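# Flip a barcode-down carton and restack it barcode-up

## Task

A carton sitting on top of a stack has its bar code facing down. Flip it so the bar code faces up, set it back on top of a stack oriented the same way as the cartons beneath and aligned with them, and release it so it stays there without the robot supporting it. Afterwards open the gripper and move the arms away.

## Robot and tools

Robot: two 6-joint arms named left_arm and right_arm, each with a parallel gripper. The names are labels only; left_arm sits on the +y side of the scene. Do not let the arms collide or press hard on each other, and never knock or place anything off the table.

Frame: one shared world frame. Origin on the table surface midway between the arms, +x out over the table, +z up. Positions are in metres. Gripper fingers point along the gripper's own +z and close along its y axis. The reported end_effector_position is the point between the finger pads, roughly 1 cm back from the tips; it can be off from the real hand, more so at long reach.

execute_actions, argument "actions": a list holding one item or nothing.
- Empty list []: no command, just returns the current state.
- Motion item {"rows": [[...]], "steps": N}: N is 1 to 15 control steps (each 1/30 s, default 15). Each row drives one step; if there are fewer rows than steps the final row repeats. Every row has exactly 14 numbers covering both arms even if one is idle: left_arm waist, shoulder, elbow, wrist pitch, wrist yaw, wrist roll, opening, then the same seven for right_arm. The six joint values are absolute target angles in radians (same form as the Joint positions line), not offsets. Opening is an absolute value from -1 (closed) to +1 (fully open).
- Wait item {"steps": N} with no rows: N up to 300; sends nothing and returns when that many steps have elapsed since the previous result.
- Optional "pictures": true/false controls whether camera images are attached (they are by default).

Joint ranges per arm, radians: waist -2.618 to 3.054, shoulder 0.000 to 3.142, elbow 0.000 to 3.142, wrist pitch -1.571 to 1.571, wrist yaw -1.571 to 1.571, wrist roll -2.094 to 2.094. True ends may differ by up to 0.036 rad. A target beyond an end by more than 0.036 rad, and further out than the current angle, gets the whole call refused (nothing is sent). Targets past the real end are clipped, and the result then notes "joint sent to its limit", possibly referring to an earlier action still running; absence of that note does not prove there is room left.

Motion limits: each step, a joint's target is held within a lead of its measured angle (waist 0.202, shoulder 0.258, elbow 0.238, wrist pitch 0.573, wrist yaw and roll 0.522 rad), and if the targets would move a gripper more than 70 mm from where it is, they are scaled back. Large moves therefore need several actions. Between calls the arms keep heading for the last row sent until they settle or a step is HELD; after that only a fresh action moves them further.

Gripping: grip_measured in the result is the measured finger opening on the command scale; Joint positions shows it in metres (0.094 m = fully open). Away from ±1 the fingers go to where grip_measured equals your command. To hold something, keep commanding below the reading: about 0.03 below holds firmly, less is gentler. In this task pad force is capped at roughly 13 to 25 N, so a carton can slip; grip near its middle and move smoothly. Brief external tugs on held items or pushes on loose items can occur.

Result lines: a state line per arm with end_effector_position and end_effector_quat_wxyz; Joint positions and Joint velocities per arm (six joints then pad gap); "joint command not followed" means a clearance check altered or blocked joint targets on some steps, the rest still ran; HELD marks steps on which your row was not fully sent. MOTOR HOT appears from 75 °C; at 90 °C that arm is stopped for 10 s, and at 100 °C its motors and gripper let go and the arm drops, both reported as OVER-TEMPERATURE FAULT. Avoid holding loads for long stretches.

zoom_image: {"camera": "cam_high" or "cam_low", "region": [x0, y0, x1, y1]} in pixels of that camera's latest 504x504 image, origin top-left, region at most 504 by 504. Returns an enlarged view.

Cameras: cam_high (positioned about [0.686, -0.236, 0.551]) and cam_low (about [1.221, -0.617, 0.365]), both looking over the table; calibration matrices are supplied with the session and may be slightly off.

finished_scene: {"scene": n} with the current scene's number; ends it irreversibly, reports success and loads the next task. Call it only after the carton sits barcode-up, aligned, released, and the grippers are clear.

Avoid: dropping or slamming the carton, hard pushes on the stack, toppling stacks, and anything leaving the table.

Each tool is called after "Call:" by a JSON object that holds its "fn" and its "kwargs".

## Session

Call:
{"fn": "execute_actions", "kwargs": {"actions": []}}

Scene clock: 0.00 s of 4500.00 s.
left_arm: end_effector_position=(+0.2597, +0.1934, +0.3098) grip_measured=+1.000 end_effector_quat_wxyz=(+0.492, +0.086, +0.844, +0.194) | right_arm: end_effector_position=(+0.4143, +0.1451, +0.3126) grip_measured=+1.000 end_effector_quat_wxyz=(+0.159, -0.274, +0.674, +0.668)
Joint positions: left_arm=[-0.791  1.039  1.144 -0.767 -0.774 -0.023  0.094] | right_arm=[ 0.607  2.07   1.766  0.139 -1.215  0.797  0.094]
Joint velocities: left_arm=[-0.002 -0.007 -0.027  0.051 -0.051 -0.081  0.   ] | right_arm=[-0.002 -0.012 -0.007  0.007  0.007  0.022  0.   ]
Motor temperatures (°C, as the motors report them): left_arm=[23 26 22 26 24 24] | right_arm=[23 24 24 23 21 22]

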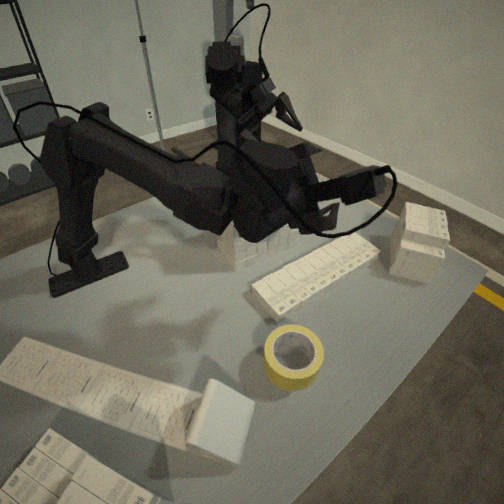

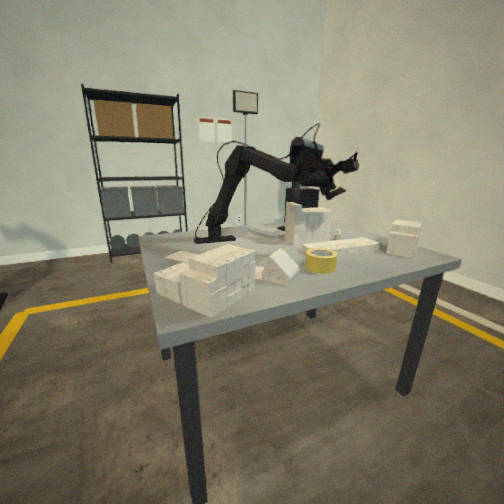

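Call:
{"fn": "execute_actions", "kwargs": {"actions": [{"rows":[[-0.791,1.039,1.144,-0.767,-0.774,-0.023,1,0.59,2.06,1.766,0.139,-1.215,0.797,1],[-0.791,1.039,1.144,-0.767,-0.774,-0.023,1,0.56,2.05,1.766,0.139,-1.215,0.797,1],[-0.791,1.039,1.144,-0.767,-0.774,-0.023,1,0.52,2.04,1.766,0.139,-1.215,0.797,1],[-0.791,1.039,1.144,-0.767,-0.774,-0.023,1,0.48,2.02,1.766,0.139,-1.215,0.797,1],[-0.791,1.039,1.144,-0.767,-0.774,-0.023,1,0.44,2.0,1.766,0.1,-1.215,0.797,1],[-0.791,1.039,1.144,-0.767,-0.774,-0.023,1,0.4,1.97,1.75,0.05,-1.2,0.797,1],[-0.791,1.039,1.144,-0.767,-0.75,-0.023,1,0.35,1.94,1.73,0,-1.15,0.797,1],[-0.78,1.039,1.144,-0.767,-0.72,-0.023,1,0.3,1.91,1.71,-0.07,-1.1,0.797,1],[-0.76,1.039,1.144,-0.767,-0.69,-0.023,1,0.25,1.87,1.69,-0.14,-1.05,0.797,1],[-0.73,1.039,1.144,-0.767,-0.66,-0.023,1,0.2,1.83,1.67,-0.21,-1.0,0.797,1],[-0.69,1.039,1.144,-0.767,-0.62,-0.023,1,0.15,1.79,1.65,-0.28,-0.95,0.797,1],[-0.65,1.039,1.144,-0.767,-0.58,-0.023,1,0.1,1.75,1.63,-0.35,-0.9,0.797,1],[-0.6,1.039,1.144,-0.767,-0.54,-0.023,1,0.05,1.71,1.61,-0.42,-0.85,0.797,1],[-0.55,1.039,1.144,-0.767,-0.5,-0.023,1,0,1.67,1.59,-0.49,-0.8,0.797,1],[-0.5,1.039,1.144,-0.767,-0.46,-0.023,1,-0.05,1.63,1.57,-0.56,-0.75,0.797,1]],"steps":15}], "pictures": false}}

Call:
{"fn": "execute_actions", "kwargs": {"actions": [{"rows":[[-0.45,1.039,1.144,-0.767,-0.42,-0.023,1,-0.09,1.59,1.54,-0.63,-0.7,0.797,1],[-0.4,1.039,1.144,-0.767,-0.38,-0.023,1,-0.13,1.55,1.51,-0.7,-0.65,0.797,1],[-0.35,1.039,1.144,-0.767,-0.34,-0.023,1,-0.17,1.51,1.48,-0.77,-0.6,0.797,1],[-0.3,1.039,1.144,-0.767,-0.3,-0.023,1,-0.21,1.47,1.45,-0.84,-0.55,0.797,1],[-0.25,1.039,1.144,-0.767,-0.26,-0.023,1,-0.25,1.43,1.42,-0.91,-0.5,0.797,1],[-0.2,1.039,1.144,-0.767,-0.22,-0.023,1,-0.28,1.39,1.39,-0.98,-0.45,0.797,1],[-0.15,1.039,1.144,-0.767,-0.18,-0.023,1,-0.31,1.35,1.36,-1.05,-0.4,0.797,1],[-0.1,1.039,1.144,-0.767,-0.14,-0.023,1,-0.34,1.31,1.33,-1.12,-0.35,0.797,1],[-0.05,1.039,1.144,-0.767,-0.1,-0.023,1,-0.36,1.28,1.3,-1.19,-0.3,0.797,1],[0,1.039,1.144,-0.767,-0.06,-0.023,1,-0.38,1.25,1.27,-1.26,-0.25,0.797,1],[0.05,1.039,1.144,-0.767,-0.03,-0.023,1,-0.4,1.22,1.24,-1.33,-0.2,0.797,1],[0.1,1.039,1.144,-0.767,0,-0.023,1,-0.4,1.2,1.22,-1.4,-0.15,0.797,1],[0.14,1.039,1.144,-0.767,0,-0.023,1,-0.4,1.2,1.2,-1.45,-0.1,0.797,1],[0.17,1.039,1.144,-0.767,0,-0.023,1,-0.4,1.2,1.2,-1.5,-0.05,0.797,1],[0.2,1.039,1.144,-0.767,0,-0.023,1,-0.4,1.2,1.2,-1.52,0,0.797,1]],"steps":15}], "pictures": false}}

Call:
{"fn": "execute_actions", "kwargs": {"actions": [{"steps":20}]}}

Call:
{"fn": "zoom_image", "kwargs": {"camera": "cam_high", "region": [190, 130, 470, 330]}}

Call:
{"fn": "zoom_image", "kwargs": {"camera": "cam_high", "region": [0, 404, 200, 504]}}

Call:
{"fn": "zoom_image", "kwargs": {"camera": "cam_low", "region": [140, 230, 280, 330]}}

Call:
{"fn": "zoom_image", "kwargs": {"camera": "cam_low", "region": [270, 180, 440, 280]}}

Scene clock: 5.67 s of 4500.00 s.
left_arm: end_effector_position=(+0.2698, +0.2222, +0.2974) grip_measured=+1.000 end_effector_quat_wxyz=(+0.468, +0.047, +0.867, +0.163) | right_arm: end_effector_position=(+0.5199, -0.0824, +0.3271) grip_measured=+1.000 end_effector_quat_wxyz=(+0.286, +0.013, +0.772, +0.567)
Joint positions: left_arm=[-0.601  1.039  1.144 -0.767 -0.596 -0.023  0.094] | right_arm=[ 0.151  1.835  1.649 -0.185 -1.007  0.804  0.094]
Joint velocities: left_arm=[ 1.429  0.017 -0.007  0.007  0.96   0.066  0.   ] | right_arm=[-1.311 -1.048 -0.496 -1.458  1.062 -0.022  0.   ]
Motor temperatures (°C, as the motors report them): left_arm=[23 26 23 27 24 24] | right_arm=[23 27 26 24 21 22]
Steps of this call (steps 1 to 90: nothing new was sent; then 2.17 s passed at rest; steps 91 to 105: all 15 steps of this action). Readings (joint positions):
91: left_arm=[-0.791 1.039 1.144 -0.767 -0.774 -0.023] | right_arm=[0.607 2.070 1.766 0.139 -1.215 0.797]
92: left_arm=[-0.791 1.039 1.144 -0.767 -0.774 -0.023] | right_arm=[0.604 2.070 1.766 0.139 -1.215 0.798]
94: left_arm=[-0.791 1.039 1.144 -0.767 -0.774 -0.023] | right_arm=[0.584 2.068 1.766 0.139 -1.216 0.799]
98: left_arm=[-0.791 1.039 1.144 -0.767 -0.765 -0.023] | right_arm=[0.463 2.035 1.754 0.084 -1.199 0.800]
105: the state above

Scene clock: 6.17 s of 4500.00 s.
left_arm: end_effector_position=(+0.2585, +0.3648, +0.2789) grip_measured=+1.000 end_effector_quat_wxyz=(+0.428, -0.165, +0.883, +0.101) | right_arm: end_effector_position=(+0.3691, -0.3398, +0.2472) grip_measured=+1.000 end_effector_quat_wxyz=(+0.270, +0.493, +0.788, +0.250)
Joint positions: left_arm=[ 0.133  1.039  1.144 -0.767 -0.087 -0.023  0.094] | right_arm=[-0.353  1.316  1.313 -0.924 -0.423  0.806  0.094]
Joint velocities: left_arm=[ 1.028  0.002  0.002 -0.022  0.505  0.007  0.   ] | right_arm=[-0.242 -0.525 -0.559 -1.546  1.341 -0.066  0.   ]
Motor temperatures (°C, as the motors report them): left_arm=[23 26 23 27 24 24] | right_arm=[23 27 26 24 21 22]
Steps of this call (steps 1 to 15: all 15 steps of this action). Readings (joint positions):
1: left_arm=[-0.551 1.039 1.144 -0.767 -0.564 -0.023] | right_arm=[0.104 1.797 1.631 -0.233 -0.971 0.804]
2: left_arm=[-0.499 1.039 1.144 -0.767 -0.530 -0.023] | right_arm=[0.058 1.758 1.612 -0.282 -0.934 0.804]
4: left_arm=[-0.398 1.039 1.144 -0.767 -0.460 -0.023] | right_arm=[-0.032 1.678 1.570 -0.380 -0.859 0.804]
8: left_arm=[-0.198 1.039 1.144 -0.767 -0.310 -0.023] | right_arm=[-0.194 1.526 1.482 -0.576 -0.709 0.805]
15: the state above

Scene clock: 6.83 s of 4500.00 s.
left_arm: end_effector_position=(+0.2569, +0.3694, +0.2785) grip_measured=+1.000 end_effector_quat_wxyz=(+0.432, -0.174, +0.882, +0.079) | right_arm: end_effector_position=(+0.2007, -0.3418, +0.1743) grip_measured=+1.000 end_effector_quat_wxyz=(+0.020, +0.605, +0.796, +0.016)
Joint positions: left_arm=[ 0.191  1.039  1.144 -0.767 -0.01  -0.023  0.094] | right_arm=[-0.391  1.227  1.208 -1.508 -0.025  0.806  0.094]
Joint velocities: left_arm=[ 0.002 -0.017  0.007 -0.037 -0.007  0.051  0.   ] | right_arm=[ 0.002  0.002 -0.002 -0.066  0.051  0.007  0.   ]
Motor temperatures (°C, as the motors report them): left_arm=[23 26 23 27 24 24] | right_arm=[23 27 26 24 21 22]
Steps of this call (steps 1 to 20: the robot went on to your last target). Readings (joint positions):
1: left_arm=[0.163 1.039 1.144 -0.767 -0.075 -0.023] | right_arm=[-0.361 1.300 1.297 -0.980 -0.381 0.806]
2: left_arm=[0.182 1.039 1.144 -0.767 -0.066 -0.023] | right_arm=[-0.367 1.287 1.281 -1.038 -0.340 0.806]
4: left_arm=[0.191 1.039 1.144 -0.767 -0.049 -0.023] | right_arm=[-0.376 1.267 1.253 -1.155 -0.260 0.806]
8: left_arm=[0.191 1.039 1.144 -0.767 -0.025 -0.023] | right_arm=[-0.390 1.236 1.211 -1.372 -0.119 0.806]
20: the state above

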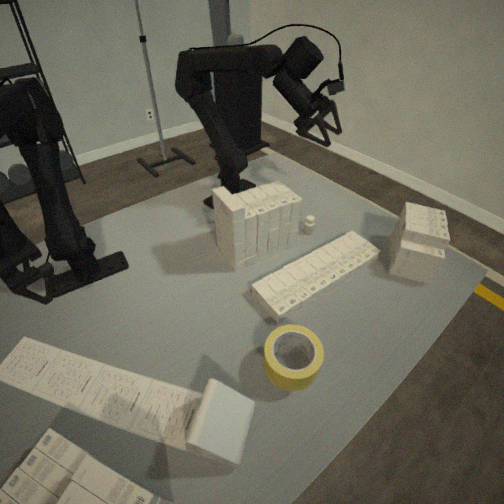

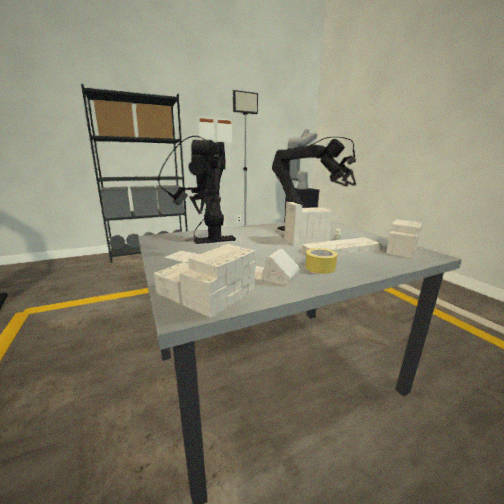

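Region (190, 130, 470, 330) of cam_high's 504x504 image, scaled by 1.800, with more detail than that image has; it fills the top 360 rows of this view, and the rest is white.

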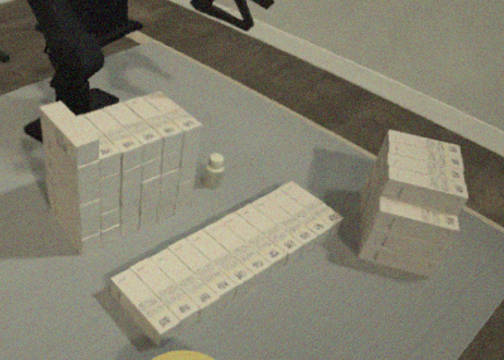

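Region (0, 404, 200, 504) of cam_high's 504x504 image, scaled by 2.520, with more detail than that image has.

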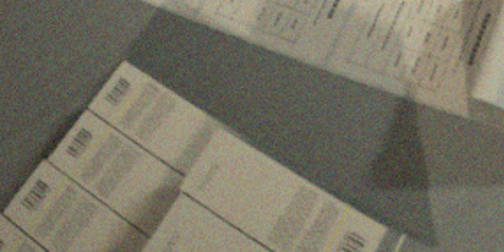

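Region (140, 230, 280, 330) of cam_low's 504x504 image, scaled by 3.600, with more detail than that image has; it fills the top 360 rows of this view, and the rest is white.

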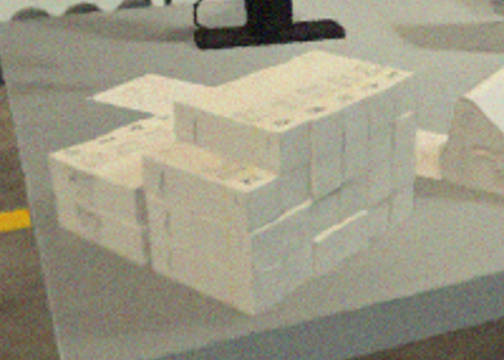

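Region (270, 180, 440, 280) of cam_low's 504x504 image, scaled by 2.965, with more detail than that image has; it fills the top 296 rows of this view, and the rest is white.

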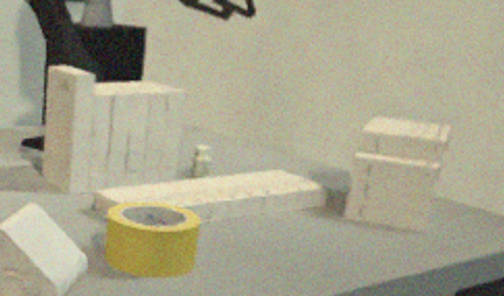

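Call:
{"fn": "zoom_image", "kwargs": {"camera": "cam_high", "region": [200, 170, 310, 280]}}

Call:
{"fn": "zoom_image", "kwargs": {"camera": "cam_high", "region": [205, 175, 265, 235]}}

Call:
{"fn": "zoom_image", "kwargs": {"camera": "cam_low", "region": [275, 190, 345, 255]}}

Region (200, 170, 310, 280) of cam_high's 504x504 image, scaled by 4.582, with more detail than that image has.

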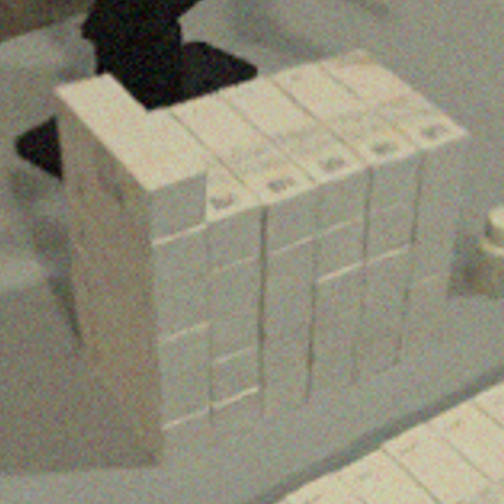

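Region (205, 175, 265, 235) of cam_high's 504x504 image, scaled by 8.400, with more detail than that image has.

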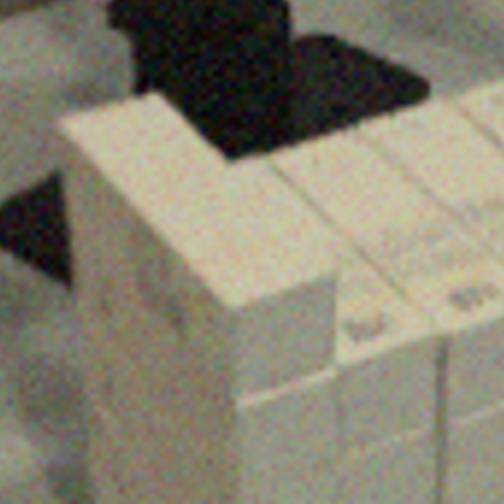

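Region (275, 190, 345, 255) of cam_low's 504x504 image, scaled by 7.200, with more detail than that image has; it fills the top 468 rows of this view, and the rest is white.

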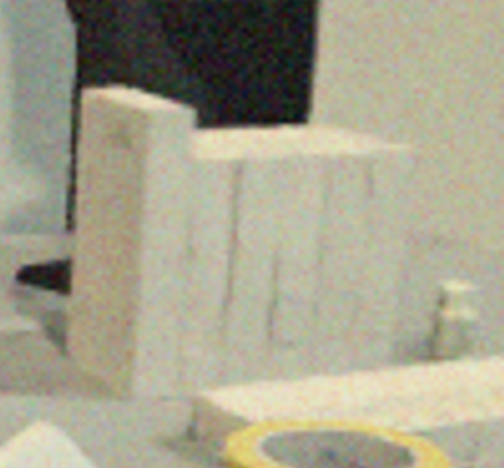

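Call:
{"fn": "execute_actions", "kwargs": {"actions": [{"rows":[[0.18,1.06,1.18,-0.8,0,-0.03,1,-0.4,1.21,1.2,-1.51,0,0.8,1],[0.16,1.08,1.21,-0.83,0,-0.045,1,-0.4,1.21,1.2,-1.51,0,0.8,1],[0.13,1.105,1.24,-0.86,0,-0.06,0.95,-0.4,1.21,1.2,-1.51,0,0.8,1],[0.1,1.13,1.27,-0.89,0,-0.075,0.9,-0.4,1.21,1.2,-1.51,0,0.8,1],[0.07,1.155,1.3,-0.92,0,-0.09,0.85,-0.4,1.21,1.2,-1.51,0,0.8,1],[0.04,1.18,1.33,-0.95,0,-0.105,0.8,-0.4,1.21,1.2,-1.51,0,0.8,1],[0.01,1.205,1.36,-0.98,0,-0.12,0.75,-0.4,1.21,1.2,-1.51,0,0.8,1],[-0.02,1.23,1.39,-1.01,0,-0.135,0.7,-0.4,1.21,1.2,-1.51,0,0.8,1],[-0.055,1.255,1.42,-1.04,0,-0.15,0.65,-0.4,1.21,1.2,-1.51,0,0.8,1],[-0.09,1.28,1.45,-1.07,0,-0.165,0.6,-0.4,1.21,1.2,-1.51,0,0.8,1],[-0.125,1.305,1.48,-1.1,0,-0.18,0.55,-0.4,1.21,1.2,-1.51,0,0.8,1],[-0.16,1.33,1.51,-1.13,0,-0.195,0.5,-0.4,1.21,1.2,-1.51,0,0.8,1],[-0.195,1.355,1.54,-1.16,0,-0.21,0.45,-0.4,1.21,1.2,-1.51,0,0.8,1],[-0.23,1.38,1.57,-1.19,0,-0.225,0.4,-0.4,1.21,1.2,-1.51,0,0.8,1],[-0.265,1.405,1.6,-1.22,0,-0.24,0.4,-0.4,1.21,1.2,-1.51,0,0.8,1]],"steps":15}], "pictures": false}}

Call:
{"fn": "execute_actions", "kwargs": {"actions": [{"rows":[[-0.3,1.43,1.63,-1.25,0,-0.255,0.4,-0.4,1.21,1.2,-1.51,0,0.8,1],[-0.335,1.455,1.655,-1.28,0,-0.27,0.4,-0.4,1.21,1.2,-1.51,0,0.8,1],[-0.37,1.48,1.68,-1.31,0,-0.285,0.4,-0.4,1.21,1.2,-1.51,0,0.8,1],[-0.405,1.505,1.705,-1.34,0,-0.3,0.4,-0.4,1.21,1.2,-1.51,0,0.8,1],[-0.44,1.53,1.73,-1.37,0,-0.315,0.4,-0.4,1.21,1.2,-1.51,0,0.8,1],[-0.475,1.555,1.755,-1.4,0,-0.33,0.4,-0.4,1.21,1.2,-1.51,0,0.8,1],[-0.51,1.58,1.78,-1.43,0,-0.345,0.4,-0.4,1.21,1.2,-1.51,0,0.8,1],[-0.545,1.605,1.8,-1.46,0,-0.36,0.4,-0.4,1.21,1.2,-1.51,0,0.8,1],[-0.58,1.63,1.82,-1.49,0,-0.375,0.4,-0.4,1.21,1.2,-1.51,0,0.8,1],[-0.615,1.655,1.84,-1.52,0,-0.39,0.4,-0.4,1.21,1.2,-1.51,0,0.8,1],[-0.645,1.68,1.855,-1.55,0,-0.395,0.4,-0.4,1.21,1.2,-1.51,0,0.8,1],[-0.675,1.7,1.87,-1.57,0,-0.395,0.4,-0.4,1.21,1.2,-1.51,0,0.8,1],[-0.695,1.72,1.875,-1.57,0,-0.395,0.4,-0.4,1.21,1.2,-1.51,0,0.8,1],[-0.71,1.735,1.875,-1.57,0,-0.395,0.4,-0.4,1.21,1.2,-1.51,0,0.8,1],[-0.718,1.75,1.875,-1.57,0,-0.395,0.4,-0.4,1.21,1.2,-1.51,0,0.8,1]],"steps":15}], "pictures": false}}

Call:
{"fn": "execute_actions", "kwargs": {"actions": [{"steps":20}]}}

Call:
{"fn": "zoom_image", "kwargs": {"camera": "cam_high", "region": [190, 130, 310, 250]}}

Call:
{"fn": "zoom_image", "kwargs": {"camera": "cam_low", "region": [265, 160, 345, 240]}}

Scene clock: 24.20 s of 4500.00 s.
left_arm: end_effector_position=(+0.3073, +0.2491, +0.2822) grip_measured=+0.410 end_effector_quat_wxyz=(+0.328, -0.073, +0.942, -0.028) | right_arm: end_effector_position=(+0.1990, -0.3421, +0.1742) grip_measured=+1.000 end_effector_quat_wxyz=(+0.018, +0.605, +0.796, +0.013)
Joint positions: left_arm=[-0.19   1.351  1.521 -1.071 -0.006 -0.17   0.066] | right_arm=[-0.391  1.227  1.208 -1.513 -0.019  0.806  0.094]
Joint velocities: left_arm=[-1.009  0.74   0.901 -0.945 -0.037 -0.388 -0.015] | right_arm=[-0.002  0.032 -0.012  0.081 -0.022 -0.051  0.   ]
Motor temperatures (°C, as the motors report them): left_arm=[23 26 25 29 24 24] | right_arm=[23 26 26 24 21 22]
Steps of this call (steps 1 to 30: the robot went on to your last target; steps 31 to 90: nothing new was sent; then 13.87 s passed at rest; steps 91 to 105: all 15 steps of this action). Readings (joint positions):
91: left_arm=[0.191 1.039 1.144 -0.768 -0.009 -0.023] | right_arm=[-0.391 1.227 1.208 -1.513 -0.020 0.806]
92: left_arm=[0.190 1.043 1.150 -0.777 -0.009 -0.025] | right_arm=[-0.391 1.227 1.208 -1.513 -0.019 0.806]
94: left_arm=[0.164 1.072 1.190 -0.813 -0.010 -0.036] | right_arm=[-0.391 1.227 1.208 -1.513 -0.019 0.806]
98: left_arm=[0.048 1.171 1.313 -0.887 -0.009 -0.076] | right_arm=[-0.391 1.227 1.208 -1.513 -0.019 0.806]
105: the state above

Scene clock: 24.70 s of 4500.00 s.
left_arm: end_effector_position=(+0.2623, +0.0823, +0.2303) grip_measured=+0.403 end_effector_quat_wxyz=(+0.104, +0.077, +0.990, -0.049) | right_arm: end_effector_position=(+0.1990, -0.3421, +0.1742) grip_measured=+1.000 end_effector_quat_wxyz=(+0.018, +0.605, +0.796, +0.013)
Joint positions: left_arm=[-0.689  1.71   1.844 -1.475 -0.    -0.363  0.066] | right_arm=[-0.391  1.227  1.208 -1.513 -0.019  0.806  0.094]
Joint velocities: left_arm=[-0.603  0.496  0.076 -0.418  0.007 -0.183 -0.   ] | right_arm=[ 0.002 -0.022 -0.007  0.066 -0.125 -0.007  0.   ]
Motor temperatures (°C, as the motors report them): left_arm=[23 26 26 29 24 24] | right_arm=[23 26 26 24 21 22]
joint sent to its limit (left arm) — the command would take joint 4 (wrist pitch) past its lower limit, so that joint was sent only as far as its limit.
Steps of this call (steps 1 to 15: all 15 steps of this action). Readings (joint positions):
1: left_arm=[-0.225 1.377 1.551 -1.100 -0.005 -0.184] | right_arm=[-0.391 1.227 1.208 -1.513 -0.019 0.806]
2: left_arm=[-0.260 1.401 1.580 -1.128 -0.005 -0.199] | right_arm=[-0.391 1.227 1.208 -1.513 -0.019 0.806]
4: left_arm=[-0.330 1.450 1.635 -1.185 -0.005 -0.228] | right_arm=[-0.391 1.227 1.208 -1.513 -0.019 0.806]
8: left_arm=[-0.469 1.549 1.736 -1.303 -0.004 -0.287] | right_arm=[-0.391 1.227 1.208 -1.513 -0.019 0.806]
15: the state above

Scene clock: 25.37 s of 4500.00 s.
left_arm: end_effector_position=(+0.2465, +0.0787, +0.2134) grip_measured=+0.403 end_effector_quat_wxyz=(+0.052, +0.081, +0.995, -0.028) | right_arm: end_effector_position=(+0.1990, -0.3421, +0.1742) grip_measured=+1.000 end_effector_quat_wxyz=(+0.018, +0.605, +0.796, +0.013)
Joint positions: left_arm=[-0.719  1.755  1.845 -1.542  0.003 -0.385  0.066] | right_arm=[-0.391  1.227  1.208 -1.513 -0.019  0.806  0.094]
Joint velocities: left_arm=[-0.002  0.017 -0.002 -0.081  0.007 -0.051 -0.   ] | right_arm=[ 0.002 -0.022 -0.012 -0.037  0.037 -0.037  0.   ]
Motor temperatures (°C, as the motors report them): left_arm=[23 26 26 29 24 24] | right_arm=[23 26 26 24 21 22]
joint sent to its limit (left arm) — the command would take joint 4 (wrist pitch) past its lower limit, so that joint was sent only as far as its limit.
Steps of this call (steps 1 to 20: the robot went on to your last target). Readings (joint positions):
1: left_arm=[-0.705 1.726 1.845 -1.486 0.001 -0.367] | right_arm=[-0.391 1.227 1.208 -1.513 -0.019 0.806]
2: left_arm=[-0.715 1.738 1.845 -1.497 0.003 -0.370] | right_arm=[-0.391 1.227 1.208 -1.513 -0.019 0.806]
4: left_arm=[-0.719 1.753 1.845 -1.512 0.003 -0.375] | right_arm=[-0.391 1.227 1.208 -1.513 -0.019 0.806]
8: left_arm=[-0.719 1.755 1.845 -1.531 0.003 -0.381] | right_arm=[-0.391 1.227 1.208 -1.513 -0.019 0.806]
20: the state above

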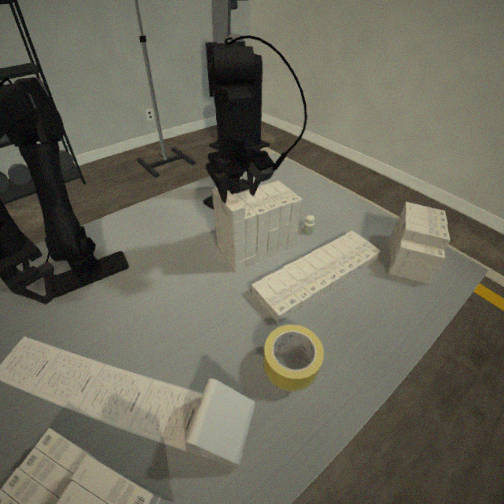

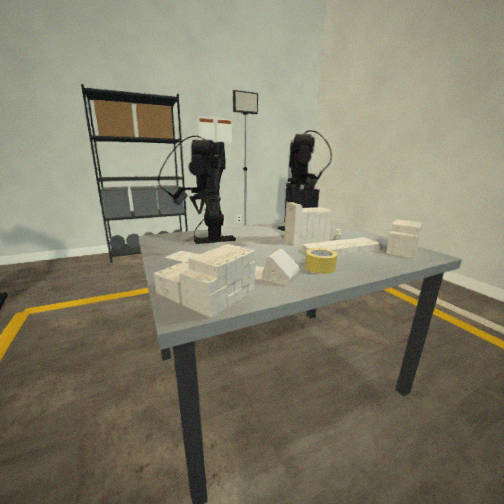

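Region (190, 130, 310, 250) of cam_high's 504x504 image, scaled by 4.200, with more detail than that image has.

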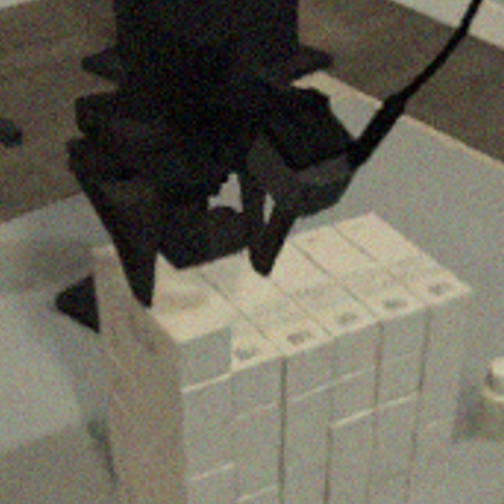

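Region (265, 160, 345, 240) of cam_low's 504x504 image, scaled by 6.300, with more detail than that image has.

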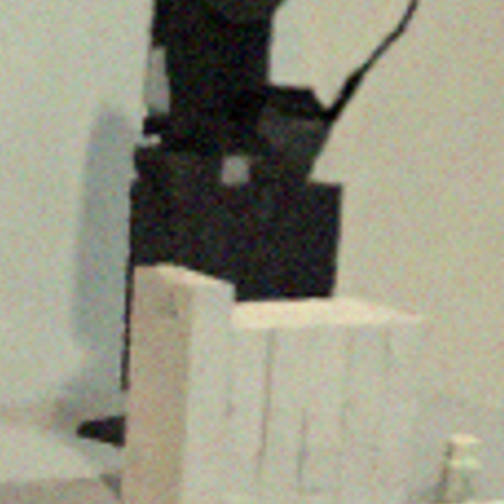

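Call:
{"fn": "execute_actions", "kwargs": {"actions": [{"rows":[[-0.728,1.755,1.86,-1.54,0,-0.4,0.4,-0.4,1.21,1.2,-1.51,0,0.8,1],[-0.738,1.755,1.855,-1.54,0,-0.41,0.4,-0.4,1.21,1.2,-1.51,0,0.8,1],[-0.748,1.755,1.85,-1.54,0,-0.42,0.4,-0.4,1.21,1.2,-1.51,0,0.8,1],[-0.758,1.76,1.845,-1.54,0,-0.43,0.4,-0.4,1.21,1.2,-1.51,0,0.8,1],[-0.766,1.767,1.84,-1.54,0,-0.433,0.4,-0.4,1.21,1.2,-1.51,0,0.8,1],[-0.766,1.775,1.836,-1.54,0,-0.433,0.4,-0.4,1.21,1.2,-1.51,0,0.8,1],[-0.766,1.783,1.832,-1.54,0,-0.433,0.4,-0.4,1.21,1.2,-1.51,0,0.8,1],[-0.766,1.791,1.828,-1.54,0,-0.433,0.4,-0.4,1.21,1.2,-1.51,0,0.8,1],[-0.766,1.799,1.824,-1.54,0,-0.433,0.4,-0.4,1.21,1.2,-1.51,0,0.8,1],[-0.766,1.807,1.82,-1.54,0,-0.433,0.4,-0.4,1.21,1.2,-1.51,0,0.8,1],[-0.766,1.815,1.816,-1.54,0,-0.433,0.4,-0.4,1.21,1.2,-1.51,0,0.8,1],[-0.766,1.823,1.812,-1.54,0,-0.433,0.4,-0.4,1.21,1.2,-1.51,0,0.8,1],[-0.766,1.83,1.808,-1.54,0,-0.433,0.4,-0.4,1.21,1.2,-1.51,0,0.8,1]],"steps":15}], "pictures": false}}

Call:
{"fn": "execute_actions", "kwargs": {"actions": [{"steps":10}]}}

Call:
{"fn": "zoom_image", "kwargs": {"camera": "cam_high", "region": [190, 150, 290, 250]}}

Call:
{"fn": "zoom_image", "kwargs": {"camera": "cam_low", "region": [270, 175, 330, 235]}}

Scene clock: 29.37 s of 4500.00 s.
left_arm: end_effector_position=(+0.2407, +0.0671, +0.1893) grip_measured=+0.403 end_effector_quat_wxyz=(+0.016, +0.083, +0.996, -0.011) | right_arm: end_effector_position=(+0.1990, -0.3421, +0.1742) grip_measured=+1.000 end_effector_quat_wxyz=(+0.018, +0.605, +0.796, +0.013)
Joint positions: left_arm=[-0.758  1.814  1.825 -1.543  0.003 -0.421  0.066] | right_arm=[-0.391  1.227  1.208 -1.513 -0.019  0.806  0.094]
Joint velocities: left_arm=[-0.002  0.222 -0.149 -0.007  0.022  0.022  0.001] | right_arm=[ 0.002 -0.012  0.007  0.022  0.051  0.007  0.   ]
Motor temperatures (°C, as the motors report them): left_arm=[23 27 26 28 24 24] | right_arm=[23 26 26 24 21 22]
joint sent to its limit (left arm) — the command would take joint 4 (wrist pitch) past its lower limit, so that joint was sent only as far as its limit.
Steps of this call (steps 1 to 15: the robot went on to your last target; steps 16 to 90: nothing new was sent; then 0.50 s passed at rest; steps 91 to 105: all 15 steps of this action). Readings (joint positions):
91: left_arm=[-0.719 1.755 1.845 -1.543 0.003 -0.386] | right_arm=[-0.391 1.227 1.208 -1.513 -0.019 0.806]
92: left_arm=[-0.719 1.755 1.845 -1.543 0.003 -0.388] | right_arm=[-0.391 1.227 1.208 -1.513 -0.019 0.806]
94: left_arm=[-0.724 1.755 1.845 -1.543 0.003 -0.397] | right_arm=[-0.391 1.227 1.208 -1.513 -0.019 0.806]
98: left_arm=[-0.752 1.758 1.845 -1.543 0.003 -0.413] | right_arm=[-0.391 1.227 1.208 -1.513 -0.019 0.806]
105: the state above

Scene clock: 29.70 s of 4500.00 s.
left_arm: end_effector_position=(+0.2402, +0.0674, +0.1823) grip_measured=+0.403 end_effector_quat_wxyz=(+0.006, +0.082, +0.997, -0.005) | right_arm: end_effector_position=(+0.1990, -0.3421, +0.1742) grip_measured=+1.000 end_effector_quat_wxyz=(+0.018, +0.605, +0.796, +0.013)
Joint positions: left_arm=[-0.758  1.829  1.816 -1.543  0.003 -0.422  0.066] | right_arm=[-0.391  1.227  1.208 -1.513 -0.019  0.806  0.094]
Joint velocities: left_arm=[-0.022 -0.017 -0.017 -0.007  0.051 -0.037  0.001] | right_arm=[ 0.007  0.002 -0.012 -0.022  0.022 -0.037  0.   ]
Motor temperatures (°C, as the motors report them): left_arm=[23 27 26 28 24 24] | right_arm=[23 26 26 24 21 22]
Steps of this call (steps 1 to 10: the robot went on to your last target). Readings (joint positions):
1: left_arm=[-0.758 1.821 1.821 -1.543 0.003 -0.421] | right_arm=[-0.391 1.227 1.208 -1.513 -0.019 0.806]
2: left_arm=[-0.758 1.826 1.818 -1.543 0.003 -0.421] | right_arm=[-0.391 1.227 1.208 -1.513 -0.019 0.806]
4: left_arm=[-0.758 1.829 1.816 -1.543 0.003 -0.422] | right_arm=[-0.391 1.227 1.208 -1.513 -0.019 0.806]
8: left_arm=[-0.758 1.829 1.816 -1.543 0.003 -0.422] | right_arm=[-0.391 1.227 1.208 -1.513 -0.019 0.806]
10: the state above

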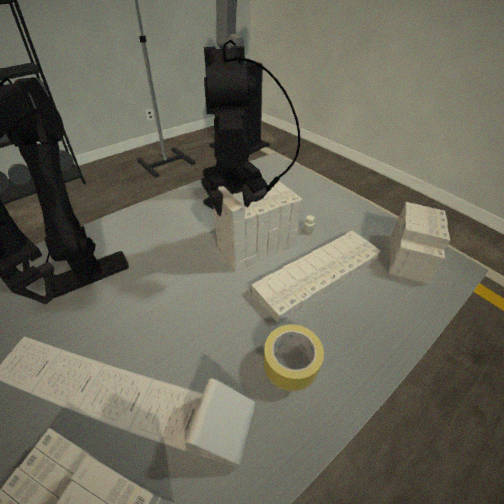

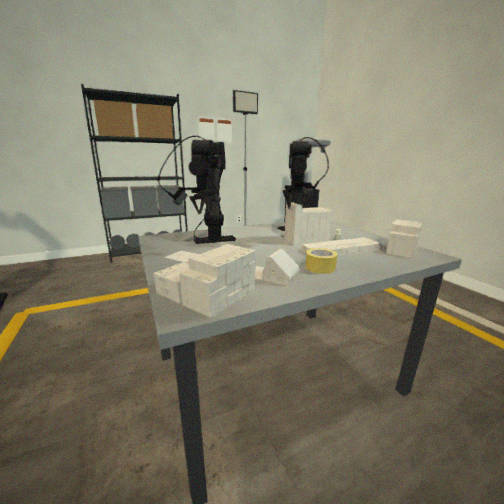

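Region (190, 150, 290, 250) of cam_high's 504x504 image, scaled by 5.040, with more detail than that image has.

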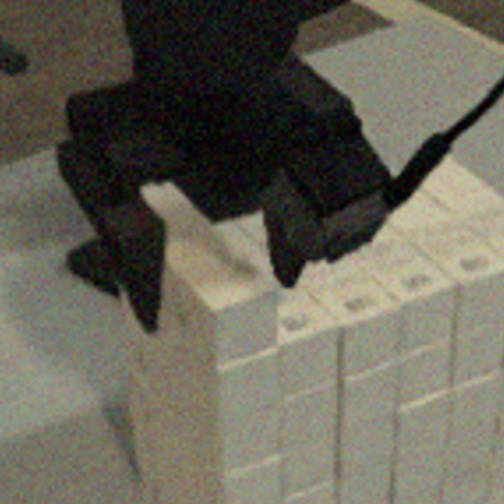

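Region (270, 175, 330, 235) of cam_low's 504x504 image, scaled by 8.400, with more detail than that image has.

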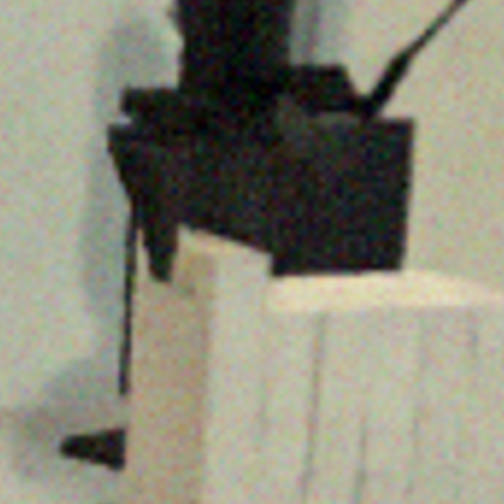

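Call:
{"fn": "execute_actions", "kwargs": {"actions": [{"rows":[[-0.76,1.83,1.803,-1.535,0,-0.428,0.35,-0.4,1.21,1.2,-1.51,0,0.8,1],[-0.76,1.83,1.797,-1.535,0,-0.428,0.3,-0.4,1.21,1.2,-1.51,0,0.8,1],[-0.76,1.83,1.791,-1.535,0,-0.428,0.24,-0.4,1.21,1.2,-1.51,0,0.8,1],[-0.76,1.83,1.785,-1.535,0,-0.428,0.18,-0.4,1.21,1.2,-1.51,0,0.8,1],[-0.76,1.83,1.785,-1.535,0,-0.428,0.12,-0.4,1.21,1.2,-1.51,0,0.8,1],[-0.76,1.83,1.785,-1.535,0,-0.428,0.06,-0.4,1.21,1.2,-1.51,0,0.8,1],[-0.76,1.83,1.785,-1.535,0,-0.428,0.0,-0.4,1.21,1.2,-1.51,0,0.8,1],[-0.76,1.83,1.785,-1.535,0,-0.428,-0.05,-0.4,1.21,1.2,-1.51,0,0.8,1],[-0.76,1.83,1.785,-1.535,0,-0.428,-0.1,-0.4,1.21,1.2,-1.51,0,0.8,1],[-0.76,1.83,1.785,-1.535,0,-0.428,-0.15,-0.4,1.21,1.2,-1.51,0,0.8,1]],"steps":15}]}}

Call:
{"fn": "zoom_image", "kwargs": {"camera": "cam_high", "region": [200, 170, 270, 240]}}

Scene clock: 32.90 s of 4500.00 s.
left_arm: end_effector_position=(+0.2374, +0.0692, +0.1778) grip_measured=-0.147 end_effector_quat_wxyz=(-0.002, +0.081, +0.997, -0.001) | right_arm: end_effector_position=(+0.1990, -0.3421, +0.1742) grip_measured=+1.000 end_effector_quat_wxyz=(+0.018, +0.605, +0.796, +0.013)
Joint positions: left_arm=[-0.758  1.829  1.799 -1.542  0.003 -0.423  0.04 ] | right_arm=[-0.391  1.227  1.208 -1.513 -0.019  0.806  0.094]
Joint velocities: left_arm=[-0.007 -0.022 -0.012  0.051  0.037 -0.066 -0.   ] | right_arm=[-0.007 -0.017  0.007 -0.037 -0.037 -0.051  0.   ]
Motor temperatures (°C, as the motors report them): left_arm=[23 28 26 28 24 24] | right_arm=[23 26 26 23 21 22]
Steps of this call (steps 1 to 30: the robot went on to your last target; steps 31 to 81: nothing new was sent; steps 82 to 96: all 15 steps of this action). Readings (joint positions):
82: left_arm=[-0.758 1.829 1.816 -1.543 0.003 -0.423] | right_arm=[-0.391 1.227 1.208 -1.513 -0.019 0.806]
83: left_arm=[-0.758 1.829 1.816 -1.543 0.003 -0.423] | right_arm=[-0.391 1.227 1.208 -1.513 -0.019 0.806]
85: left_arm=[-0.758 1.829 1.814 -1.542 0.003 -0.423] | right_arm=[-0.391 1.227 1.208 -1.513 -0.019 0.806]
89: left_arm=[-0.758 1.829 1.800 -1.542 0.003 -0.423] | right_arm=[-0.391 1.227 1.208 -1.513 -0.019 0.806]
96: the state above

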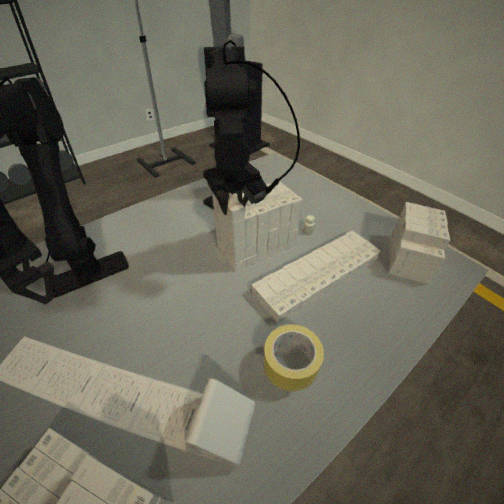

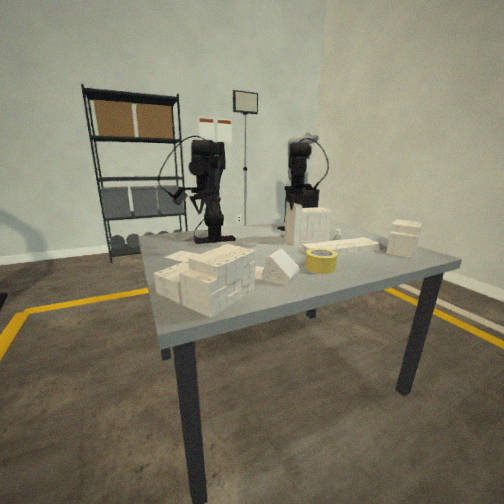

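Region (200, 170, 270, 240) of cam_high's 504x504 image, scaled by 7.200, with more detail than that image has.

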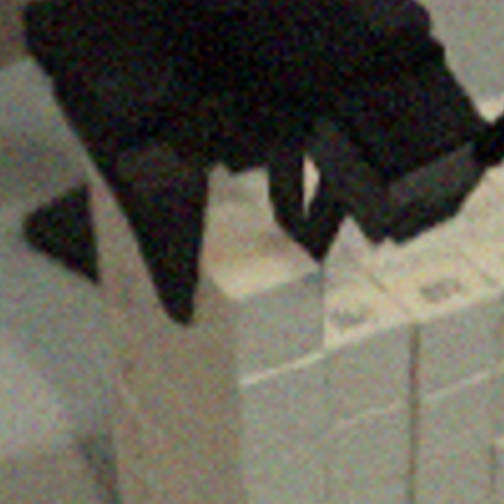

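Call:
{"fn": "execute_actions", "kwargs": {"actions": [{"rows":[[-0.76,1.83,1.79,-1.535,0,-0.428,-0.18,-0.4,1.21,1.2,-1.51,0,0.8,1],[-0.76,1.83,1.79,-1.535,0,-0.428,-0.21,-0.4,1.21,1.2,-1.51,0,0.8,1],[-0.76,1.83,1.79,-1.535,0,-0.428,-0.24,-0.4,1.21,1.2,-1.51,0,0.8,1],[-0.76,1.83,1.79,-1.535,0,-0.428,-0.27,-0.4,1.21,1.2,-1.51,0,0.8,1],[-0.76,1.83,1.79,-1.535,0,-0.428,-0.3,-0.4,1.21,1.2,-1.51,0,0.8,1],[-0.76,1.83,1.79,-1.535,0,-0.428,-0.33,-0.4,1.21,1.2,-1.51,0,0.8,1],[-0.76,1.83,1.79,-1.535,0,-0.428,-0.36,-0.4,1.21,1.2,-1.51,0,0.8,1],[-0.76,1.83,1.79,-1.535,0,-0.428,-0.39,-0.4,1.21,1.2,-1.51,0,0.8,1],[-0.76,1.83,1.79,-1.535,0,-0.428,-0.42,-0.4,1.21,1.2,-1.51,0,0.8,1],[-0.76,1.83,1.79,-1.535,0,-0.428,-0.45,-0.4,1.21,1.2,-1.51,0,0.8,1]],"steps":15}]}}

Call:
{"fn": "zoom_image", "kwargs": {"camera": "cam_high", "region": [200, 170, 270, 240]}}

Scene clock: 35.47 s of 4500.00 s.
left_arm: end_effector_position=(+0.2374, +0.0692, +0.1778) grip_measured=-0.337 end_effector_quat_wxyz=(-0.002, +0.081, +0.997, -0.001) | right_arm: end_effector_position=(+0.1990, -0.3421, +0.1742) grip_measured=+1.000 end_effector_quat_wxyz=(+0.018, +0.605, +0.796, +0.013)
Joint positions: left_arm=[-0.758  1.829  1.799 -1.542  0.003 -0.423  0.031] | right_arm=[-0.391  1.227  1.208 -1.513 -0.019  0.806  0.094]
Joint velocities: left_arm=[ 0.012 -0.012 -0.017  0.007  0.037 -0.007 -0.001] | right_arm=[-0.007  0.002  0.002 -0.081 -0.066  0.051  0.   ]
Motor temperatures (°C, as the motors report them): left_arm=[23 28 26 27 24 24] | right_arm=[23 26 27 23 21 22]
Steps of this call (steps 1 to 15: the robot went on to your last target; steps 16 to 62: nothing new was sent; steps 63 to 77: all 15 steps of this action). Readings (joint positions):
63: left_arm=[-0.758 1.829 1.799 -1.542 0.003 -0.423] | right_arm=[-0.391 1.227 1.208 -1.513 -0.019 0.806]
64: left_arm=[-0.758 1.829 1.799 -1.542 0.003 -0.423] | right_arm=[-0.391 1.227 1.208 -1.513 -0.019 0.806]
66: left_arm=[-0.758 1.829 1.799 -1.542 0.003 -0.423] | right_arm=[-0.391 1.227 1.208 -1.513 -0.019 0.806]
70: left_arm=[-0.758 1.829 1.799 -1.542 0.003 -0.423] | right_arm=[-0.391 1.227 1.208 -1.513 -0.019 0.806]
77: the state above

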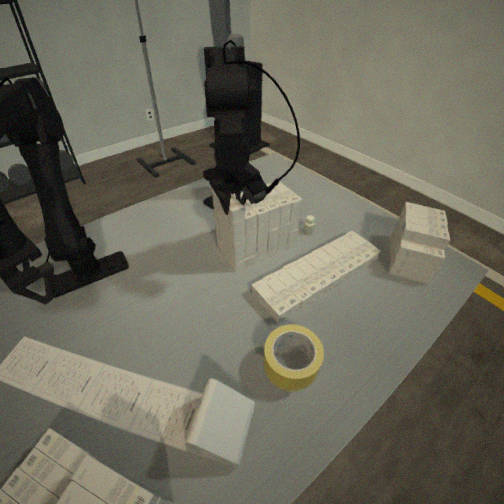

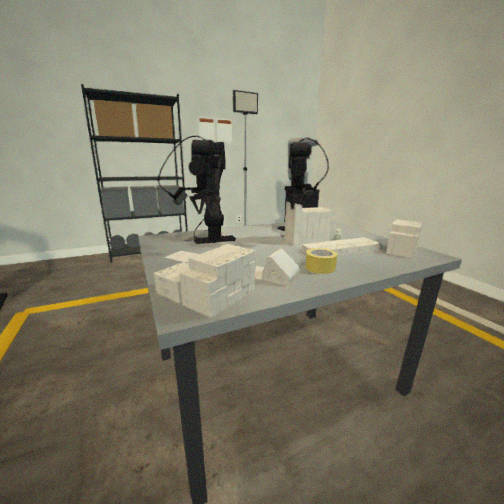

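Region (200, 170, 270, 240) of cam_high's 504x504 image, scaled by 7.200, with more detail than that image has.

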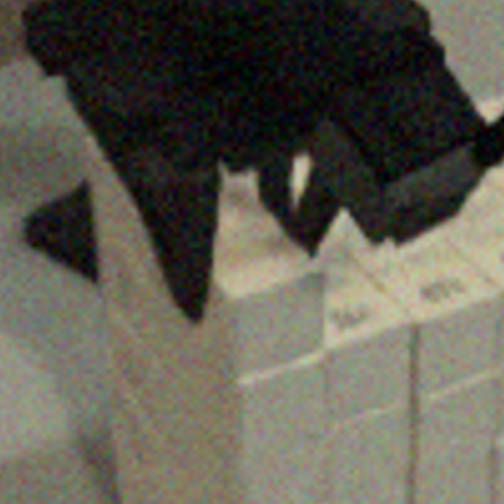

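Call:
{"fn": "execute_actions", "kwargs": {"actions": [{"rows":[[-0.758,1.82,1.805,-1.535,0,-0.425,-0.39,-0.39,1.19,1.18,-1.46,0,0.81,1],[-0.758,1.81,1.815,-1.535,0,-0.425,-0.39,-0.37,1.17,1.15,-1.41,0,0.82,1],[-0.758,1.8,1.82,-1.535,0,-0.425,-0.39,-0.34,1.145,1.12,-1.35,0,0.835,0.95],[-0.758,1.79,1.825,-1.535,0,-0.425,-0.39,-0.31,1.12,1.09,-1.29,0,0.85,0.9],[-0.758,1.78,1.825,-1.535,0,-0.425,-0.39,-0.275,1.095,1.06,-1.23,0,0.865,0.85],[-0.758,1.768,1.825,-1.535,0,-0.425,-0.39,-0.24,1.07,1.03,-1.17,0,0.88,0.8],[-0.758,1.756,1.825,-1.535,0,-0.425,-0.39,-0.205,1.045,1.0,-1.11,0,0.895,0.75],[-0.758,1.744,1.825,-1.535,0,-0.435,-0.39,-0.17,1.02,0.97,-1.05,0,0.91,0.7],[-0.755,1.732,1.825,-1.535,0,-0.46,-0.39,-0.135,0.995,0.94,-0.99,0,0.925,0.65],[-0.752,1.72,1.82,-1.53,0,-0.5,-0.39,-0.1,0.97,0.91,-0.93,0,0.94,0.6],[-0.749,1.708,1.815,-1.525,0,-0.54,-0.39,-0.065,0.945,0.88,-0.87,0,0.955,0.55],[-0.746,1.696,1.81,-1.52,0,-0.58,-0.39,-0.03,0.92,0.85,-0.81,0,0.97,0.5],[-0.743,1.684,1.805,-1.515,0,-0.63,-0.39,0.005,0.895,0.82,-0.75,0,0.985,0.45],[-0.74,1.672,1.8,-1.51,0,-0.68,-0.39,0.04,0.87,0.79,-0.69,0,1.0,0.4],[-0.737,1.66,1.795,-1.505,0,-0.73,-0.39,0.075,0.845,0.76,-0.63,0,1.015,0.35]],"steps":15}], "pictures": false}}

Call:
{"fn": "execute_actions", "kwargs": {"actions": [{"rows":[[-0.733,1.648,1.79,-1.498,0,-0.79,-0.39,0.11,0.82,0.725,-0.57,0,1.03,0.35],[-0.729,1.636,1.785,-1.491,0,-0.85,-0.39,0.145,0.795,0.69,-0.51,0,1.045,0.35],[-0.725,1.624,1.78,-1.484,0,-0.91,-0.39,0.18,0.77,0.655,-0.45,0,1.06,0.35],[-0.721,1.612,1.775,-1.477,0,-0.97,-0.39,0.215,0.745,0.62,-0.39,0,1.075,0.35],[-0.717,1.6,1.77,-1.47,0,-1.03,-0.39,0.25,0.72,0.585,-0.33,0,1.09,0.35],[-0.713,1.588,1.765,-1.463,0,-1.09,-0.39,0.285,0.695,0.55,-0.27,0,1.105,0.35],[-0.709,1.576,1.76,-1.456,0,-1.15,-0.39,0.32,0.67,0.515,-0.21,0,1.12,0.35],[-0.705,1.564,1.755,-1.449,0,-1.21,-0.39,0.355,0.645,0.48,-0.15,0,1.135,0.35],[-0.701,1.552,1.75,-1.442,0,-1.27,-0.39,0.39,0.62,0.445,-0.09,0,1.15,0.35],[-0.697,1.54,1.74,-1.435,0,-1.33,-0.39,0.425,0.595,0.41,-0.03,0,1.165,0.35],[-0.693,1.528,1.73,-1.428,0,-1.39,-0.39,0.46,0.57,0.375,0.03,0,1.18,0.35],[-0.689,1.516,1.72,-1.42,0,-1.45,-0.39,0.495,0.545,0.34,0.09,0,1.195,0.35],[-0.685,1.504,1.715,-1.412,0,-1.5,-0.39,0.53,0.52,0.31,0.15,0,1.21,0.35],[-0.682,1.492,1.71,-1.405,0,-1.55,-0.39,0.565,0.5,0.285,0.2,0,1.21,0.35],[-0.68,1.482,1.705,-1.4,0,-1.58,-0.39,0.6,0.485,0.265,0.235,0,1.21,0.35]],"steps":15}], "pictures": false}}

Call:
{"fn": "execute_actions", "kwargs": {"actions": [{"rows":[[-0.68,1.482,1.705,-1.4,0,-1.58,-0.39,0.635,0.485,0.265,0.235,0,1.21,0.35],[-0.68,1.482,1.705,-1.4,0,-1.58,-0.39,0.67,0.485,0.265,0.235,0,1.21,0.35],[-0.68,1.482,1.705,-1.4,0,-1.58,-0.39,0.705,0.485,0.265,0.235,0,1.21,0.35],[-0.68,1.482,1.705,-1.4,0,-1.58,-0.39,0.74,0.485,0.265,0.235,0,1.21,0.35],[-0.68,1.482,1.705,-1.4,0,-1.58,-0.39,0.775,0.485,0.265,0.235,0,1.21,0.35],[-0.68,1.482,1.705,-1.4,0,-1.58,-0.39,0.81,0.485,0.265,0.235,0,1.21,0.35],[-0.68,1.482,1.705,-1.4,0,-1.58,-0.39,0.845,0.485,0.265,0.235,0,1.21,0.35],[-0.68,1.482,1.705,-1.4,0,-1.58,-0.39,0.875,0.485,0.265,0.235,0,1.21,0.35],[-0.68,1.482,1.705,-1.4,0,-1.58,-0.39,0.9,0.485,0.265,0.235,0,1.21,0.35],[-0.68,1.482,1.705,-1.4,0,-1.58,-0.39,0.92,0.485,0.265,0.235,0,1.21,0.35]],"steps":15}]}}

Scene clock: 48.40 s of 4500.00 s.
left_arm: end_effector_position=(+0.2308, +0.0738, +0.2162) grip_measured=-0.337 end_effector_quat_wxyz=(+0.053, +0.010, +0.998, -0.036) | right_arm: end_effector_position=(+0.2787, -0.2789, +0.1584) grip_measured=+0.381 end_effector_quat_wxyz=(+0.261, +0.477, +0.830, +0.124)
Joint positions: left_arm=[-0.757  1.706  1.799 -1.536  0.003 -0.566  0.031] | right_arm=[ 0.005  0.919  0.825 -0.89  -0.011  0.949  0.065]
Joint velocities: left_arm=[ 0.037 -0.388  0.007  0.095  0.081 -1.048  0.   ] | right_arm=[ 1.018 -0.706 -0.886  1.766 -0.037  0.418 -0.059]
Motor temperatures (°C, as the motors report them): left_arm=[23 30 25 27 24 24] | right_arm=[23 26 27 24 21 22]
Steps of this call (steps 1 to 15: the robot went on to your last target; steps 16 to 90: nothing new was sent; then 9.43 s passed at rest; steps 91 to 105: all 15 steps of this action). Readings (joint positions):
91: left_arm=[-0.758 1.829 1.799 -1.542 0.003 -0.423] | right_arm=[-0.391 1.226 1.206 -1.509 -0.019 0.806]
92: left_arm=[-0.758 1.829 1.799 -1.542 0.003 -0.423] | right_arm=[-0.390 1.221 1.198 -1.495 -0.019 0.807]
94: left_arm=[-0.758 1.828 1.799 -1.542 0.003 -0.423] | right_arm=[-0.367 1.193 1.156 -1.437 -0.014 0.815]
98: left_arm=[-0.758 1.805 1.799 -1.542 0.003 -0.423] | right_arm=[-0.241 1.096 1.034 -1.271 -0.011 0.854]
105: the state above

Scene clock: 48.90 s of 4500.00 s.
left_arm: end_effector_position=(+0.2329, +0.0948, +0.2544) grip_measured=-0.337 end_effector_quat_wxyz=(+0.094, -0.397, +0.903, -0.132) | right_arm: end_effector_position=(+0.2943, -0.1362, +0.1993) grip_measured=+0.352 end_effector_quat_wxyz=(+0.428, +0.284, +0.734, +0.444)
Joint positions: left_arm=[-0.698  1.528  1.728 -1.445  0.003 -1.355  0.031] | right_arm=[ 0.53   0.549  0.317 -0.008 -0.006  1.172  0.064]
Joint velocities: left_arm=[ 0.085 -0.305 -0.208  0.139  0.051 -1.443 -0.   ] | right_arm=[ 0.999 -0.603 -0.789  1.458  0.022  0.256  0.001]
Motor temperatures (°C, as the motors report them): left_arm=[23 30 25 27 24 24] | right_arm=[23 25 27 24 21 22]
Steps of this call (steps 1 to 15: all 15 steps of this action). Readings (joint positions):
1: left_arm=[-0.756 1.693 1.799 -1.532 0.003 -0.604] | right_arm=[0.040 0.894 0.795 -0.831 -0.010 0.963]
2: left_arm=[-0.753 1.681 1.799 -1.528 0.003 -0.648] | right_arm=[0.075 0.869 0.762 -0.771 -0.010 0.978]
4: left_arm=[-0.744 1.658 1.798 -1.518 0.003 -0.744] | right_arm=[0.145 0.818 0.696 -0.651 -0.009 1.009]
8: left_arm=[-0.725 1.610 1.779 -1.492 0.003 -0.960] | right_arm=[0.285 0.719 0.555 -0.414 -0.009 1.070]
15: the state above

Scene clock: 49.40 s of 4500.00 s.
left_arm: end_effector_position=(+0.2357, +0.0953, +0.2627) grip_measured=-0.337 end_effector_quat_wxyz=(+0.092, -0.489, +0.852, -0.161) | right_arm: end_effector_position=(+0.2323, -0.0456, +0.2414) grip_measured=+0.352 end_effector_quat_wxyz=(+0.369, +0.142, +0.702, +0.592)
Joint positions: left_arm=[-0.692  1.502  1.722 -1.417  0.003 -1.564  0.031] | right_arm=[ 0.912  0.517  0.273  0.216 -0.006  1.214  0.064]
Joint velocities: left_arm=[-0.007 -0.012  0.012 -0.037  0.007 -0.051  0.   ] | right_arm=[ 0.002  0.007 -0.007  0.066 -0.022  0.007 -0.   ]
Motor temperatures (°C, as the motors report them): left_arm=[23 30 25 27 24 24] | right_arm=[23 25 27 24 21 22]
Steps of this call (steps 1 to 15: all 15 steps of this action). Readings (joint positions):
1: left_arm=[-0.695 1.518 1.723 -1.441 0.003 -1.399] | right_arm=[0.565 0.531 0.294 0.035 -0.006 1.181]
2: left_arm=[-0.693 1.511 1.722 -1.438 0.003 -1.433] | right_arm=[0.600 0.521 0.281 0.069 -0.006 1.188]
4: left_arm=[-0.692 1.503 1.722 -1.431 0.003 -1.484] | right_arm=[0.670 0.517 0.273 0.120 -0.005 1.198]
8: left_arm=[-0.692 1.502 1.722 -1.422 0.003 -1.536] | right_arm=[0.810 0.517 0.273 0.185 -0.003 1.208]
15: the state above

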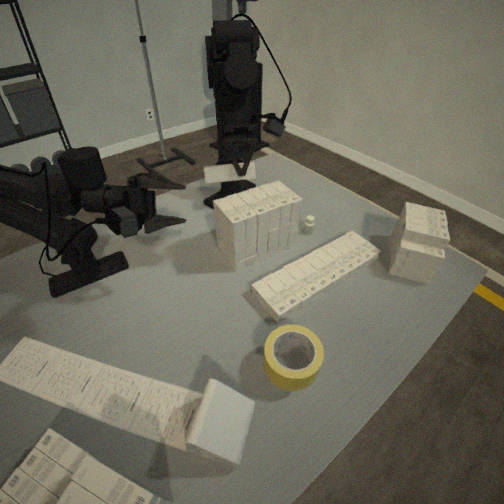

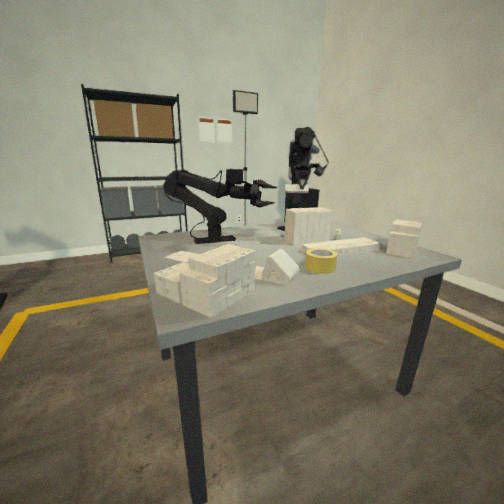

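Call:
{"fn": "execute_actions", "kwargs": {"actions": []}}

Scene clock: 52.40 s of 4500.00 s.
left_arm: end_effector_position=(+0.2359, +0.0951, +0.2628) grip_measured=-0.337 end_effector_quat_wxyz=(+0.092, -0.493, +0.850, -0.162) | right_arm: end_effector_position=(+0.2323, -0.0456, +0.2430) grip_measured=+0.352 end_effector_quat_wxyz=(+0.369, +0.142, +0.700, +0.594)
Joint positions: left_arm=[-0.692  1.502  1.722 -1.416  0.003 -1.571  0.031] | right_arm=[ 0.912  0.517  0.273  0.222 -0.006  1.216  0.064]
Joint velocities: left_arm=[-0.002  0.012 -0.002 -0.066 -0.081 -0.022  0.001] | right_arm=[-0.007 -0.002  0.012  0.095 -0.022 -0.051  0.001]
Motor temperatures (°C, as the motors report them): left_arm=[23 30 25 27 24 24] | right_arm=[23 25 27 25 21 22]
Steps of this call (steps 1 to 15: the robot went on to your last target; steps 16 to 90: nothing new was sent). Readings (joint positions):
1: left_arm=[-0.692 1.502 1.722 -1.417 0.003 -1.566] | right_arm=[0.912 0.517 0.273 0.217 -0.006 1.214]
2: left_arm=[-0.692 1.502 1.722 -1.417 0.003 -1.567] | right_arm=[0.912 0.517 0.273 0.218 -0.006 1.214]
4: left_arm=[-0.692 1.502 1.722 -1.416 0.003 -1.568] | right_arm=[0.912 0.517 0.273 0.220 -0.006 1.215]
8: left_arm=[-0.692 1.502 1.722 -1.416 0.003 -1.570] | right_arm=[0.912 0.517 0.273 0.221 -0.006 1.215]
90: the state above
All arms were judged still, so your last target was given up. Only a new action makes them travel on or press farther. Fingers that are still opening or closing keep moving.

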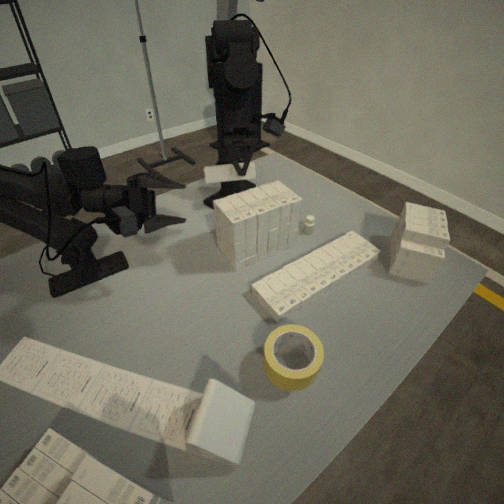

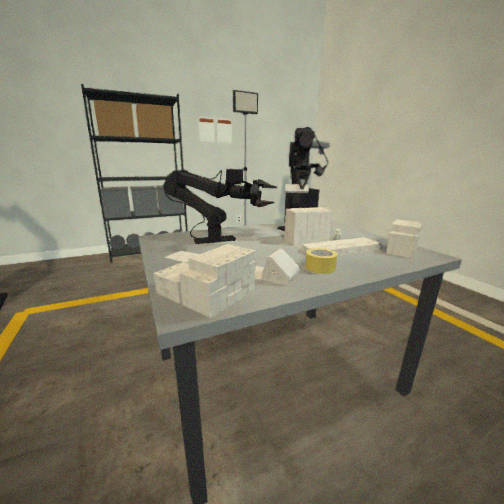

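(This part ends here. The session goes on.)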